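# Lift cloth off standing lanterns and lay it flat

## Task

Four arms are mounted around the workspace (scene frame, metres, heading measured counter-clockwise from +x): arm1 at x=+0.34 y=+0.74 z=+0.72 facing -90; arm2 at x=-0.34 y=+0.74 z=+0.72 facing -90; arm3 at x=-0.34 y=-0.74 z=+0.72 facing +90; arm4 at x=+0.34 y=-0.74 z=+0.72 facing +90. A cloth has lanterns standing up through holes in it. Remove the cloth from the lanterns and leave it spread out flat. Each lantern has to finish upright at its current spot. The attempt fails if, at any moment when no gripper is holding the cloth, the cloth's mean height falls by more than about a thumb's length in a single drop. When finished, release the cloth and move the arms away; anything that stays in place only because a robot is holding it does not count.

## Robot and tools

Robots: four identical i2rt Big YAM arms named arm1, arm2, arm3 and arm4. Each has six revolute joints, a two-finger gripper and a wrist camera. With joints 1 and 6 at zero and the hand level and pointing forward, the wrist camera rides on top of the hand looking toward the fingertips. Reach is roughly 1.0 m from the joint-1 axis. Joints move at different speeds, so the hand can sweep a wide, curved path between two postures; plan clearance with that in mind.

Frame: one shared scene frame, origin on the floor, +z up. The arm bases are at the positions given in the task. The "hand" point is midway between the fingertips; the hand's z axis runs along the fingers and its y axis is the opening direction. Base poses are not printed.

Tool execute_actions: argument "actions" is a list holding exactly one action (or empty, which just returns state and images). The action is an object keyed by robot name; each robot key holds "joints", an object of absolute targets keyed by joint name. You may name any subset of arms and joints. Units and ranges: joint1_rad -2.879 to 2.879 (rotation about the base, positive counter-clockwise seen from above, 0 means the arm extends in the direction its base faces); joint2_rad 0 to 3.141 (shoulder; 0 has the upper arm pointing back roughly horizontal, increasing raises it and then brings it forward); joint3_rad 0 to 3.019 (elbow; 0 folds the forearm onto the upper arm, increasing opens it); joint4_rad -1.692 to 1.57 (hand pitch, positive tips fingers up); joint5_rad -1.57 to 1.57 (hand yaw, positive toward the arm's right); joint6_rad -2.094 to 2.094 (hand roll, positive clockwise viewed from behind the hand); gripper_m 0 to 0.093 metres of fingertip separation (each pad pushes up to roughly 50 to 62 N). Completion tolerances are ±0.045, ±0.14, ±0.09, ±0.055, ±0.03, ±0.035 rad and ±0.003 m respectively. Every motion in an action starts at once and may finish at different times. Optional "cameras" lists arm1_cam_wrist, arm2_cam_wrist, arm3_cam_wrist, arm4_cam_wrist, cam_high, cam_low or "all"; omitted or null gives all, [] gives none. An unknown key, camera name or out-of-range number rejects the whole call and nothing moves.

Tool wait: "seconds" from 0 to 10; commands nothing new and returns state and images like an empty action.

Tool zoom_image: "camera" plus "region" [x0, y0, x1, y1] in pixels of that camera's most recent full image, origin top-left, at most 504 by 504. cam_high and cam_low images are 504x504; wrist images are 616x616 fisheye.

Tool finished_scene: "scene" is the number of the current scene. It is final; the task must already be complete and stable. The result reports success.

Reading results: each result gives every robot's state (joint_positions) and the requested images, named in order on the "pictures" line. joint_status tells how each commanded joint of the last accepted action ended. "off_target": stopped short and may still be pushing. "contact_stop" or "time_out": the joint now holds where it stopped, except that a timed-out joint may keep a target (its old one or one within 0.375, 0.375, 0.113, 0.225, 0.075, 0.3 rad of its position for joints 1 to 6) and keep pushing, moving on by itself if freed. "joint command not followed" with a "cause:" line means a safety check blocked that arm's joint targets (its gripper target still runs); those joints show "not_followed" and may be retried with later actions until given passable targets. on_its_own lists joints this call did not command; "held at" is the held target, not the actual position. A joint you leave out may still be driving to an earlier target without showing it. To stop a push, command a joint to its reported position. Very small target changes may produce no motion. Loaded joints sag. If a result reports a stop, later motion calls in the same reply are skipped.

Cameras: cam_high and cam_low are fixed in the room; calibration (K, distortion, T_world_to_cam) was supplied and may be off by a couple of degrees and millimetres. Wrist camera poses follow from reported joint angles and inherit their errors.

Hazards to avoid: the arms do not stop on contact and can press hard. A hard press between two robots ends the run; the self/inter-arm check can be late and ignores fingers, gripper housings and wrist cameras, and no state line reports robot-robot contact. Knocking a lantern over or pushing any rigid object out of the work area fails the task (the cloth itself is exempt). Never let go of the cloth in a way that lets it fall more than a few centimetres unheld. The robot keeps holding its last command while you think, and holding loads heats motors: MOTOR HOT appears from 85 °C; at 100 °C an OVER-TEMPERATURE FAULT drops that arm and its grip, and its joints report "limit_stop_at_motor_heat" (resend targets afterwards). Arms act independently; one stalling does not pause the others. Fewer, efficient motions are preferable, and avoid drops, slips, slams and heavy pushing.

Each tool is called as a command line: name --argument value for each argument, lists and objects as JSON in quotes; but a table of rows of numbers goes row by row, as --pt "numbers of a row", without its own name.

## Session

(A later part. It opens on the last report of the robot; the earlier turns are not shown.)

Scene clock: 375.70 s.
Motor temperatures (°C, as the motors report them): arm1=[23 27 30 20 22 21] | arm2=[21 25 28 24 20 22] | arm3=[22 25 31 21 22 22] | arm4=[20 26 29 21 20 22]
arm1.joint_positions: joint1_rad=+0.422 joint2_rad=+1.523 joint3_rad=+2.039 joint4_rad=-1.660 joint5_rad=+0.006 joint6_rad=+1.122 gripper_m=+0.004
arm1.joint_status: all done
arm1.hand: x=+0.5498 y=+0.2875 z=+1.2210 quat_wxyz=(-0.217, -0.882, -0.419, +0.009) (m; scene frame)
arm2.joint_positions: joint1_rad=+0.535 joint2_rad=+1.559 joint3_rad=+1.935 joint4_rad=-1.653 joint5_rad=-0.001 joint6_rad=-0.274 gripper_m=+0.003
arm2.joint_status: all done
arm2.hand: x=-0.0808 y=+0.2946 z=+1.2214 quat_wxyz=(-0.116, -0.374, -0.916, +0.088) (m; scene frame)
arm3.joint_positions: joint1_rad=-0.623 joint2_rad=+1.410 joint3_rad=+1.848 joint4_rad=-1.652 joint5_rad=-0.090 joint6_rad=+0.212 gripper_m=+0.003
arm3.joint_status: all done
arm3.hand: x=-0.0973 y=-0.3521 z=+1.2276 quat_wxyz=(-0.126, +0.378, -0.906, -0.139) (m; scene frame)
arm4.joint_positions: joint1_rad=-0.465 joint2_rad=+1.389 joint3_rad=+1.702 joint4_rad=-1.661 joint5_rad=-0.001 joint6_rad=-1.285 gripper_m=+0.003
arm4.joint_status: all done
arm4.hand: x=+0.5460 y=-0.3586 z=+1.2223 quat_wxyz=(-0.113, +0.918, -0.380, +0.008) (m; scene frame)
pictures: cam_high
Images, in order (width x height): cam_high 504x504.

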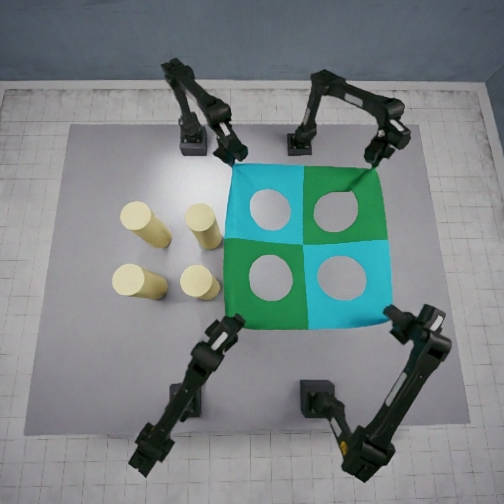

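execute_actions --actions '[{"arm1": {"joints": {"joint1_rad": 0.672, "joint2_rad": 1.704, "joint3_rad": 2.329, "joint6_rad": 1.385}}, "arm2": {"joints": {"joint1_rad": 0.7686, "joint2_rad": 1.747, "joint3_rad": 2.24, "joint6_rad": -0.04}}, "arm3": {"joints": {"joint1_rad": -0.866, "joint2_rad": 1.615, "joint3_rad": 2.133, "joint6_rad": -0.031}}, "arm4": {"joints": {"joint1_rad": -0.726, "joint2_rad": 1.615, "joint3_rad": 2.0, "joint6_rad": -1.546}}}]' --cameras '["cam_high", "cam_low"]'

Scene clock: 387.80 s.
Motor temperatures (°C, as the motors report them): arm1=[23 27 32 20 22 21] | arm2=[21 25 31 24 20 22] | arm3=[22 26 34 21 22 22] | arm4=[20 26 31 21 20 22]
arm1.joint_positions: joint1_rad=+0.661 joint2_rad=+1.728 joint3_rad=+2.272 joint4_rad=-1.662 joint5_rad=+0.007 joint6_rad=+1.369 gripper_m=+0.004
arm1.joint_status: all done
arm1.hand: x=+0.7006 y=+0.2909 z=+1.2140 quat_wxyz=(-0.224, -0.881, -0.414, -0.044) (m; scene frame)
arm2.joint_positions: joint1_rad=+0.763 joint2_rad=+1.778 joint3_rad=+2.178 joint4_rad=-1.653 joint5_rad=+0.005 joint6_rad=-0.047 gripper_m=+0.003
arm2.joint_status: all done
arm2.hand: x=+0.0690 y=+0.3021 z=+1.2086 quat_wxyz=(-0.142, -0.374, -0.914, +0.067) (m; scene frame)
arm3.joint_positions: joint1_rad=-0.858 joint2_rad=+1.656 joint3_rad=+2.078 joint4_rad=-1.652 joint5_rad=-0.096 joint6_rad=-0.020 gripper_m=+0.003
arm3.joint_status: all done
arm3.hand: x=+0.0545 y=-0.3555 z=+1.2090 quat_wxyz=(-0.147, +0.377, -0.908, -0.107) (m; scene frame)
arm4.joint_positions: joint1_rad=-0.727 joint2_rad=+1.621 joint3_rad=+1.951 joint4_rad=-1.662 joint5_rad=-0.004 joint6_rad=-1.532 gripper_m=+0.003
arm4.joint_status: all done
arm4.hand: x=+0.7003 y=-0.3605 z=+1.2190 quat_wxyz=(-0.115, +0.914, -0.387, +0.037) (m; scene frame)
pictures: cam_high, cam_low
Images, in order (width x height): cam_high 504x504, cam_low 504x504.

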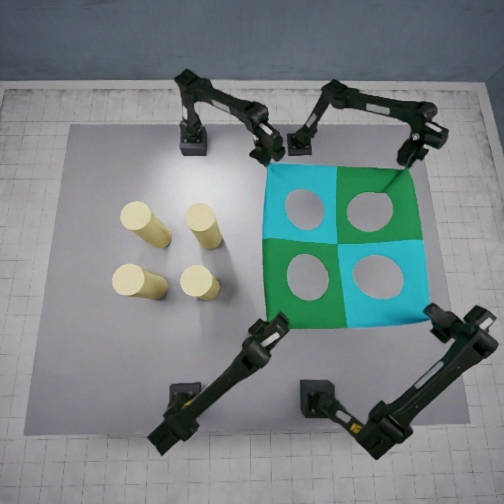

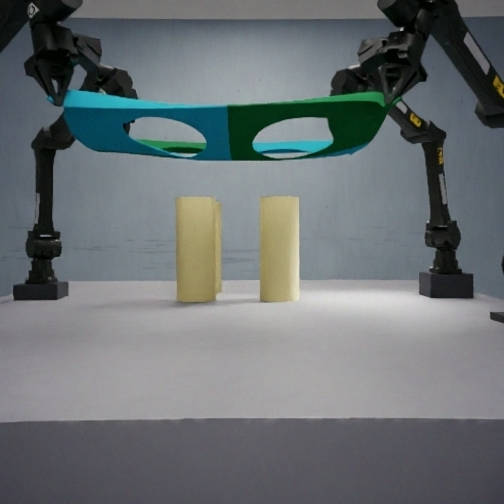

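execute_actions --actions '[{"arm1": {"joints": {"joint2_rad": 1.792, "joint3_rad": 2.0125, "joint4_rad": -1.655}}, "arm2": {"joints": {"joint2_rad": 1.905, "joint3_rad": 2.0139, "joint4_rad": -1.655}}, "arm3": {"joints": {"joint2_rad": 1.768, "joint3_rad": 1.8795, "joint4_rad": -1.655}}, "arm4": {"joints": {"joint2_rad": 1.705, "joint3_rad": 1.6729, "joint4_rad": -1.524}}}]' --cameras '[]'

Scene clock: 406.50 s.
Motor temperatures (°C, as the motors report them): arm1=[23 28 34 20 22 21] | arm2=[21 26 32 24 20 22] | arm3=[22 27 36 21 22 22] | arm4=[20 27 32 21 20 22]
arm1.joint_positions: joint1_rad=+0.661 joint2_rad=+1.815 joint3_rad=+1.997 joint4_rad=-1.661 joint5_rad=+0.007 joint6_rad=+1.371 gripper_m=+0.004
arm1.joint_status: all done
arm1.hand: x=+0.6966 y=+0.2926 z=+1.0490 quat_wxyz=(-0.050, -0.904, -0.424, -0.002) (m; scene frame)
arm2.joint_positions: joint1_rad=+0.763 joint2_rad=+1.920 joint3_rad=+2.007 joint4_rad=-1.652 joint5_rad=+0.005 joint6_rad=-0.046 gripper_m=+0.003
arm2.joint_status: all done
arm2.hand: x=+0.0706 y=+0.3011 z=+1.0571 quat_wxyz=(-0.002, -0.378, -0.926, +0.002) (m; scene frame)
arm3.joint_positions: joint1_rad=-0.858 joint2_rad=+1.800 joint3_rad=+1.864 joint4_rad=-1.652 joint5_rad=-0.096 joint6_rad=-0.021 gripper_m=+0.003
arm3.joint_status: all done
arm3.hand: x=+0.0552 y=-0.3547 z=+1.0443 quat_wxyz=(+0.020, +0.375, -0.926, -0.044) (m; scene frame)
arm4.joint_positions: joint1_rad=-0.727 joint2_rad=+1.709 joint3_rad=+1.660 joint4_rad=-1.528 joint5_rad=-0.004 joint6_rad=-1.533 gripper_m=+0.003
arm4.joint_status: all done
arm4.hand: x=+0.6951 y=-0.3642 z=+1.0606 quat_wxyz=(-0.001, +0.921, -0.389, -0.006) (m; scene frame)
pictures: none
No camera images: the call's "cameras" was empty. Leave "cameras" out to get every camera's image.

execute_actions --actions '[{"arm1": {"joints": {"joint2_rad": 1.874, "joint3_rad": 1.723, "joint4_rad": -1.394}}, "arm2": {"joints": {"joint2_rad": 1.951, "joint3_rad": 1.683, "joint4_rad": -1.277}}, "arm3": {"joints": {"joint2_rad": 1.821, "joint3_rad": 1.549, "joint4_rad": -1.293}}, "arm4": {"joints": {"joint2_rad": 1.807, "joint3_rad": 1.389, "joint4_rad": -1.127}}}]' --cameras '["cam_high"]'

Scene clock: 422.13 s.
Motor temperatures (°C, as the motors report them): arm1=[23 29 32 20 22 21] | arm2=[21 27 31 24 20 22] | arm3=[22 28 34 21 22 22] | arm4=[20 27 31 21 20 22]
arm1.joint_positions: joint1_rad=+0.661 joint2_rad=+1.898 joint3_rad=+1.710 joint4_rad=-1.401 joint5_rad=+0.007 joint6_rad=+1.371 gripper_m=+0.004
arm1.joint_status: all done
arm1.hand: x=+0.6966 y=+0.2895 z=+0.8935 quat_wxyz=(+0.003, -0.905, -0.424, +0.011) (m; scene frame)
arm2.joint_positions: joint1_rad=+0.763 joint2_rad=+1.971 joint3_rad=+1.689 joint4_rad=-1.279 joint5_rad=+0.005 joint6_rad=-0.046 gripper_m=+0.003
arm2.joint_status: all done
arm2.hand: x=+0.0736 y=+0.2986 z=+0.9075 quat_wxyz=(-0.004, -0.378, -0.926, +0.002) (m; scene frame)
arm3.joint_positions: joint1_rad=-0.858 joint2_rad=+1.834 joint3_rad=+1.548 joint4_rad=-1.298 joint5_rad=-0.096 joint6_rad=-0.021 gripper_m=+0.003
arm3.joint_status: all done
arm3.hand: x=+0.0547 y=-0.3550 z=+0.9066 quat_wxyz=(+0.019, +0.375, -0.926, -0.045) (m; scene frame)
arm4.joint_positions: joint1_rad=-0.727 joint2_rad=+1.810 joint3_rad=+1.378 joint4_rad=-1.132 joint5_rad=-0.004 joint6_rad=-1.533 gripper_m=+0.003
arm4.joint_status: all done
arm4.hand: x=+0.6978 y=-0.3597 z=+0.9053 quat_wxyz=(-0.007, +0.921, -0.389, -0.004) (m; scene frame)
pictures: cam_high
Images, in order (width x height): cam_high 504x504.

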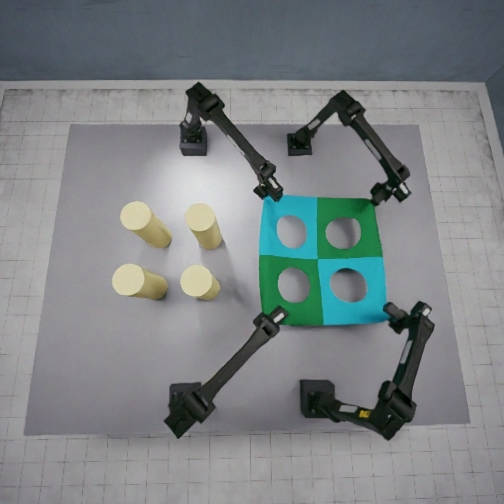

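execute_actions --actions '[{"arm1": {"joints": {"joint1_rad": 0.687, "joint2_rad": 1.946, "joint3_rad": 1.538, "joint4_rad": -1.137, "joint6_rad": 1.397}}, "arm2": {"joints": {"joint2_rad": 2.049, "joint3_rad": 1.5156, "joint4_rad": -1.012}}, "arm3": {"joints": {"joint2_rad": 1.91, "joint3_rad": 1.3494, "joint4_rad": -1.012}}, "arm4": {"joints": {"joint1_rad": -0.756, "joint2_rad": 1.97, "joint3_rad": 1.282, "joint4_rad": -0.863, "joint6_rad": -1.562}}}]' --cameras '["cam_high", "cam_low"]'

Scene clock: 436.73 s.
Motor temperatures (°C, as the motors report them): arm1=[23 29 32 20 22 21] | arm2=[21 27 30 24 20 22] | arm3=[22 28 33 21 22 22] | arm4=[20 28 30 21 20 22]
arm1.joint_positions: joint1_rad=+0.673 joint2_rad=+1.966 joint3_rad=+1.532 joint4_rad=-1.143 joint5_rad=+0.009 joint6_rad=+1.381 gripper_m=+0.004
arm1.joint_status: all done
arm1.hand: x=+0.6990 y=+0.2951 z=+0.7906 quat_wxyz=(-0.003, -0.905, -0.425, +0.010) (m; scene frame)
arm2.joint_positions: joint1_rad=+0.761 joint2_rad=+2.064 joint3_rad=+1.528 joint4_rad=-1.009 joint5_rad=+0.007 joint6_rad=-0.045 gripper_m=+0.003
arm2.joint_status: all done
arm2.hand: x=+0.0686 y=+0.3023 z=+0.7976 quat_wxyz=(-0.010, -0.379, -0.925, +0.007) (m; scene frame)
arm3.joint_positions: joint1_rad=-0.858 joint2_rad=+1.929 joint3_rad=+1.353 joint4_rad=-1.011 joint5_rad=-0.097 joint6_rad=-0.021 gripper_m=+0.003
arm3.joint_status: all done
arm3.hand: x=+0.0445 y=-0.3635 z=+0.7891 quat_wxyz=(+0.020, +0.376, -0.925, -0.045) (m; scene frame)
arm4.joint_positions: joint1_rad=-0.732 joint2_rad=+1.970 joint3_rad=+1.275 joint4_rad=-0.866 joint5_rad=-0.006 joint6_rad=-1.547 gripper_m=+0.003
arm4.joint_status: all done
arm4.hand: x=+0.7004 y=-0.3593 z=+0.7915 quat_wxyz=(-0.009, +0.923, -0.385, -0.004) (m; scene frame)
pictures: cam_high, cam_low
Images, in order (width x height): cam_high 504x504, cam_low 504x504.

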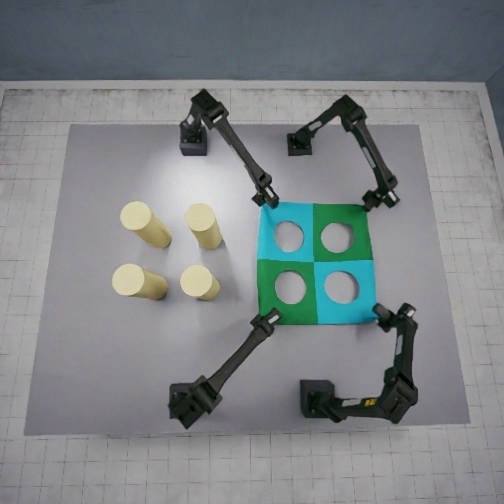

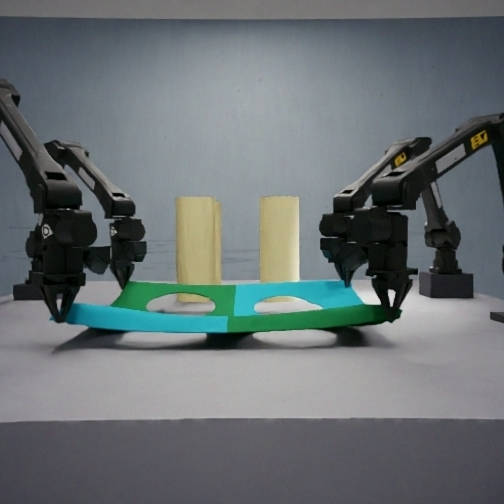

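execute_actions --actions '[{"arm1": {"joints": {"joint2_rad": 2.0, "joint3_rad": 1.4822, "joint4_rad": -1.05}}, "arm2": {"joints": {"joint2_rad": 2.105, "joint3_rad": 1.471, "joint4_rad": -0.9}}, "arm3": {"joints": {"joint2_rad": 1.966, "joint3_rad": 1.3008, "joint4_rad": -0.912}}, "arm4": {"joints": {"joint2_rad": 2.035, "joint3_rad": 1.249, "joint4_rad": -0.775}}}]' --cameras '["cam_high", "cam_low"]'

Scene clock: 444.40 s.
Motor temperatures (°C, as the motors report them): arm1=[23 30 31 20 22 21] | arm2=[21 27 29 24 20 22] | arm3=[22 28 32 21 22 22] | arm4=[20 28 29 21 20 22]
arm1.joint_positions: joint1_rad=+0.673 joint2_rad=+2.002 joint3_rad=+1.483 joint4_rad=-1.055 joint5_rad=+0.009 joint6_rad=+1.381 gripper_m=+0.004
arm1.joint_status: all done
arm1.hand: x=+0.6974 y=+0.2963 z=+0.7544 quat_wxyz=(-0.005, -0.905, -0.425, +0.010) (m; scene frame)
arm2.joint_positions: joint1_rad=+0.761 joint2_rad=+2.101 joint3_rad=+1.487 joint4_rad=-0.901 joint5_rad=+0.007 joint6_rad=-0.045 gripper_m=+0.003
arm2.joint_status: all done
arm2.hand: x=+0.0703 y=+0.3006 z=+0.7638 quat_wxyz=(-0.024, -0.379, -0.925, +0.013) (m; scene frame)
arm3.joint_positions: joint1_rad=-0.858 joint2_rad=+1.960 joint3_rad=+1.310 joint4_rad=-0.914 joint5_rad=-0.097 joint6_rad=-0.021 gripper_m=+0.003
arm3.joint_status: all done
arm3.hand: x=+0.0446 y=-0.3634 z=+0.7602 quat_wxyz=(+0.009, +0.376, -0.925, -0.049) (m; scene frame)
arm4.joint_positions: joint1_rad=-0.732 joint2_rad=+2.030 joint3_rad=+1.253 joint4_rad=-0.777 joint5_rad=-0.006 joint6_rad=-1.547 gripper_m=+0.003
arm4.joint_status: all done
arm4.hand: x=+0.6998 y=-0.3599 z=+0.7547 quat_wxyz=(-0.011, +0.923, -0.385, -0.003) (m; scene frame)
pictures: cam_high, cam_low
Images, in order (width x height): cam_high 504x504, cam_low 504x504.

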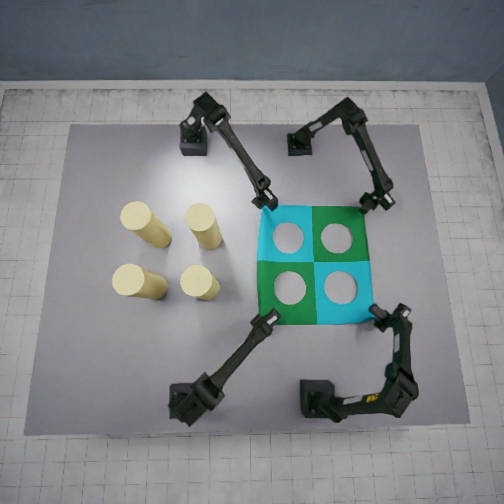

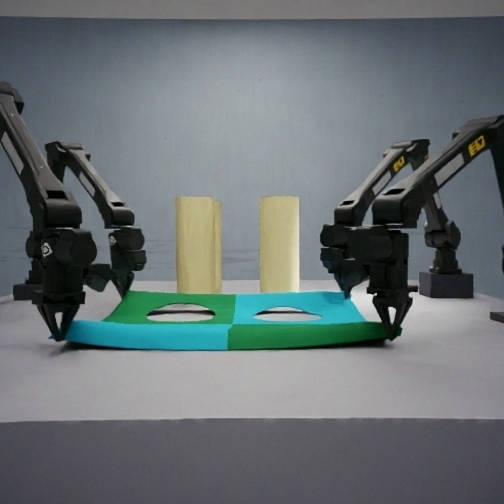

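execute_actions --actions '[{"arm1": {"joints": {"gripper_m": 0.093}}, "arm2": {"joints": {"gripper_m": 0.093}}, "arm3": {"joints": {"gripper_m": 0.093}}, "arm4": {"joints": {"gripper_m": 0.093}}}]' --cameras '["cam_high", "arm1_cam_wrist"]'

Scene clock: 446.23 s.
Motor temperatures (°C, as the motors report them): arm1=[23 30 31 20 22 21] | arm2=[21 27 29 24 20 22] | arm3=[22 28 32 21 22 22] | arm4=[20 28 29 21 20 22]
arm1.joint_positions: joint1_rad=+0.681 joint2_rad=+2.002 joint3_rad=+1.483 joint4_rad=-1.055 joint5_rad=+0.004 joint6_rad=+1.382 gripper_m=+0.093
arm1.joint_status: all done
arm1.hand: x=+0.7017 y=+0.2999 z=+0.7544 quat_wxyz=(-0.004, -0.904, -0.428, +0.007) (m; scene frame)
arm2.joint_positions: joint1_rad=+0.762 joint2_rad=+2.101 joint3_rad=+1.481 joint4_rad=-0.901 joint5_rad=+0.003 joint6_rad=-0.045 gripper_m=+0.093
arm2.joint_status: all done
arm2.hand: x=+0.0690 y=+0.3036 z=+0.7617 quat_wxyz=(-0.021, -0.379, -0.925, +0.010) (m; scene frame)
arm3.joint_positions: joint1_rad=-0.860 joint2_rad=+1.960 joint3_rad=+1.304 joint4_rad=-0.914 joint5_rad=-0.093 joint6_rad=-0.021 gripper_m=+0.093
arm3.joint_status: all done
arm3.hand: x=+0.0436 y=-0.3670 z=+0.7580 quat_wxyz=(+0.011, +0.375, -0.926, -0.046) (m; scene frame)
arm4.joint_positions: joint1_rad=-0.743 joint2_rad=+2.030 joint3_rad=+1.253 joint4_rad=-0.777 joint5_rad=-0.003 joint6_rad=-1.548 gripper_m=+0.093
arm4.joint_status: all done
arm4.hand: x=+0.7043 y=-0.3642 z=+0.7547 quat_wxyz=(-0.011, +0.921, -0.390, -0.002) (m; scene frame)
pictures: arm1_cam_wrist, cam_high
camera_calibration (this result's frames):
arm1_cam_wrist: T_world_to_cam=[[-0.774171, 0.632921, -0.00840211, 0.362354], [0.518198, 0.641356, 0.565803, -0.979465], [0.363497, 0.433674, -0.824498, 0.367376], [0, 0, 0, 1]] pos_world=[0.65454, 0.239523, 0.86013]
Images, in order (width x height): arm1_cam_wrist 616x616, cam_high 504x504.

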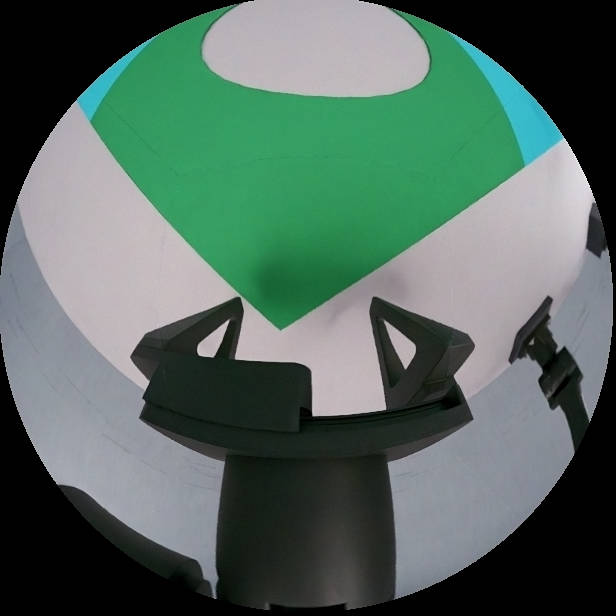

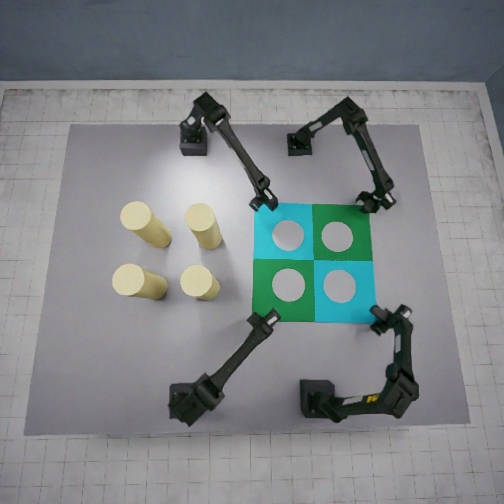

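execute_actions --actions '[{"arm1": {"joints": {"joint2_rad": 1.1, "joint3_rad": 1.5, "joint4_rad": -1.4}}, "arm2": {"joints": {"joint2_rad": 1.1, "joint3_rad": 1.5, "joint4_rad": -1.4}}, "arm3": {"joints": {"joint2_rad": 1.1, "joint3_rad": 1.5, "joint4_rad": -1.4}}, "arm4": {"joints": {"joint2_rad": 1.1, "joint3_rad": 1.5, "joint4_rad": -1.4}}}]' --cameras '["cam_high"]'

Scene clock: 452.53 s.
Motor temperatures (°C, as the motors report them): arm1=[23 29 31 20 22 21] | arm2=[21 27 29 24 20 22] | arm3=[22 28 32 21 22 22] | arm4=[20 28 29 21 20 22]
arm1.joint_positions: joint1_rad=+0.681 joint2_rad=+1.099 joint3_rad=+1.483 joint4_rad=-1.393 joint5_rad=+0.003 joint6_rad=+1.383 gripper_m=+0.093
arm1.joint_status: all done
arm1.hand: x=+0.5900 y=+0.4418 z=+1.1758 quat_wxyz=(-0.273, -0.867, -0.412, -0.063) (m; scene frame)
arm2.joint_positions: joint1_rad=+0.762 joint2_rad=+1.098 joint3_rad=+1.481 joint4_rad=-1.386 joint5_rad=+0.003 joint6_rad=-0.045 gripper_m=+0.093
arm2.joint_status: all done
arm2.hand: x=-0.0666 y=+0.4473 z=+1.2408 quat_wxyz=(-0.253, -0.365, -0.888, +0.117) (m; scene frame)
arm3.joint_positions: joint1_rad=-0.860 joint2_rad=+1.097 joint3_rad=+1.483 joint4_rad=-1.387 joint5_rad=-0.092 joint6_rad=-0.021 gripper_m=+0.093
arm3.joint_status: all done
arm3.hand: x=-0.0591 y=-0.4630 z=+1.2151 quat_wxyz=(-0.251, +0.372, -0.882, -0.143) (m; scene frame)
arm4.joint_positions: joint1_rad=-0.743 joint2_rad=+1.094 joint3_rad=+1.492 joint4_rad=-1.393 joint5_rad=-0.003 joint6_rad=-1.549 gripper_m=+0.093
arm4.joint_status: all done
arm4.hand: x=+0.6130 y=-0.4625 z=+1.2685 quat_wxyz=(-0.267, +0.883, -0.374, +0.101) (m; scene frame)
pictures: cam_high
Images, in order (width x height): cam_high 504x504.

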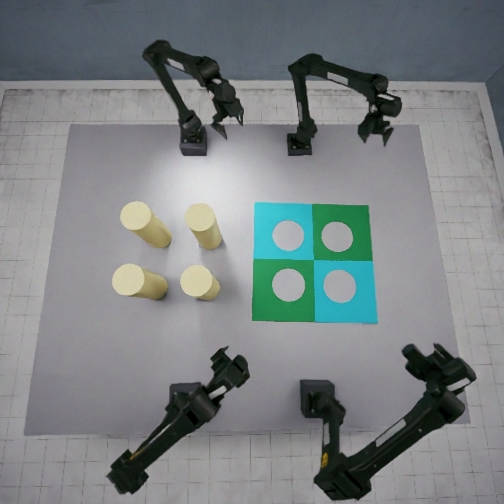

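finished_scene --scene 1

The scene is finished: the task was done.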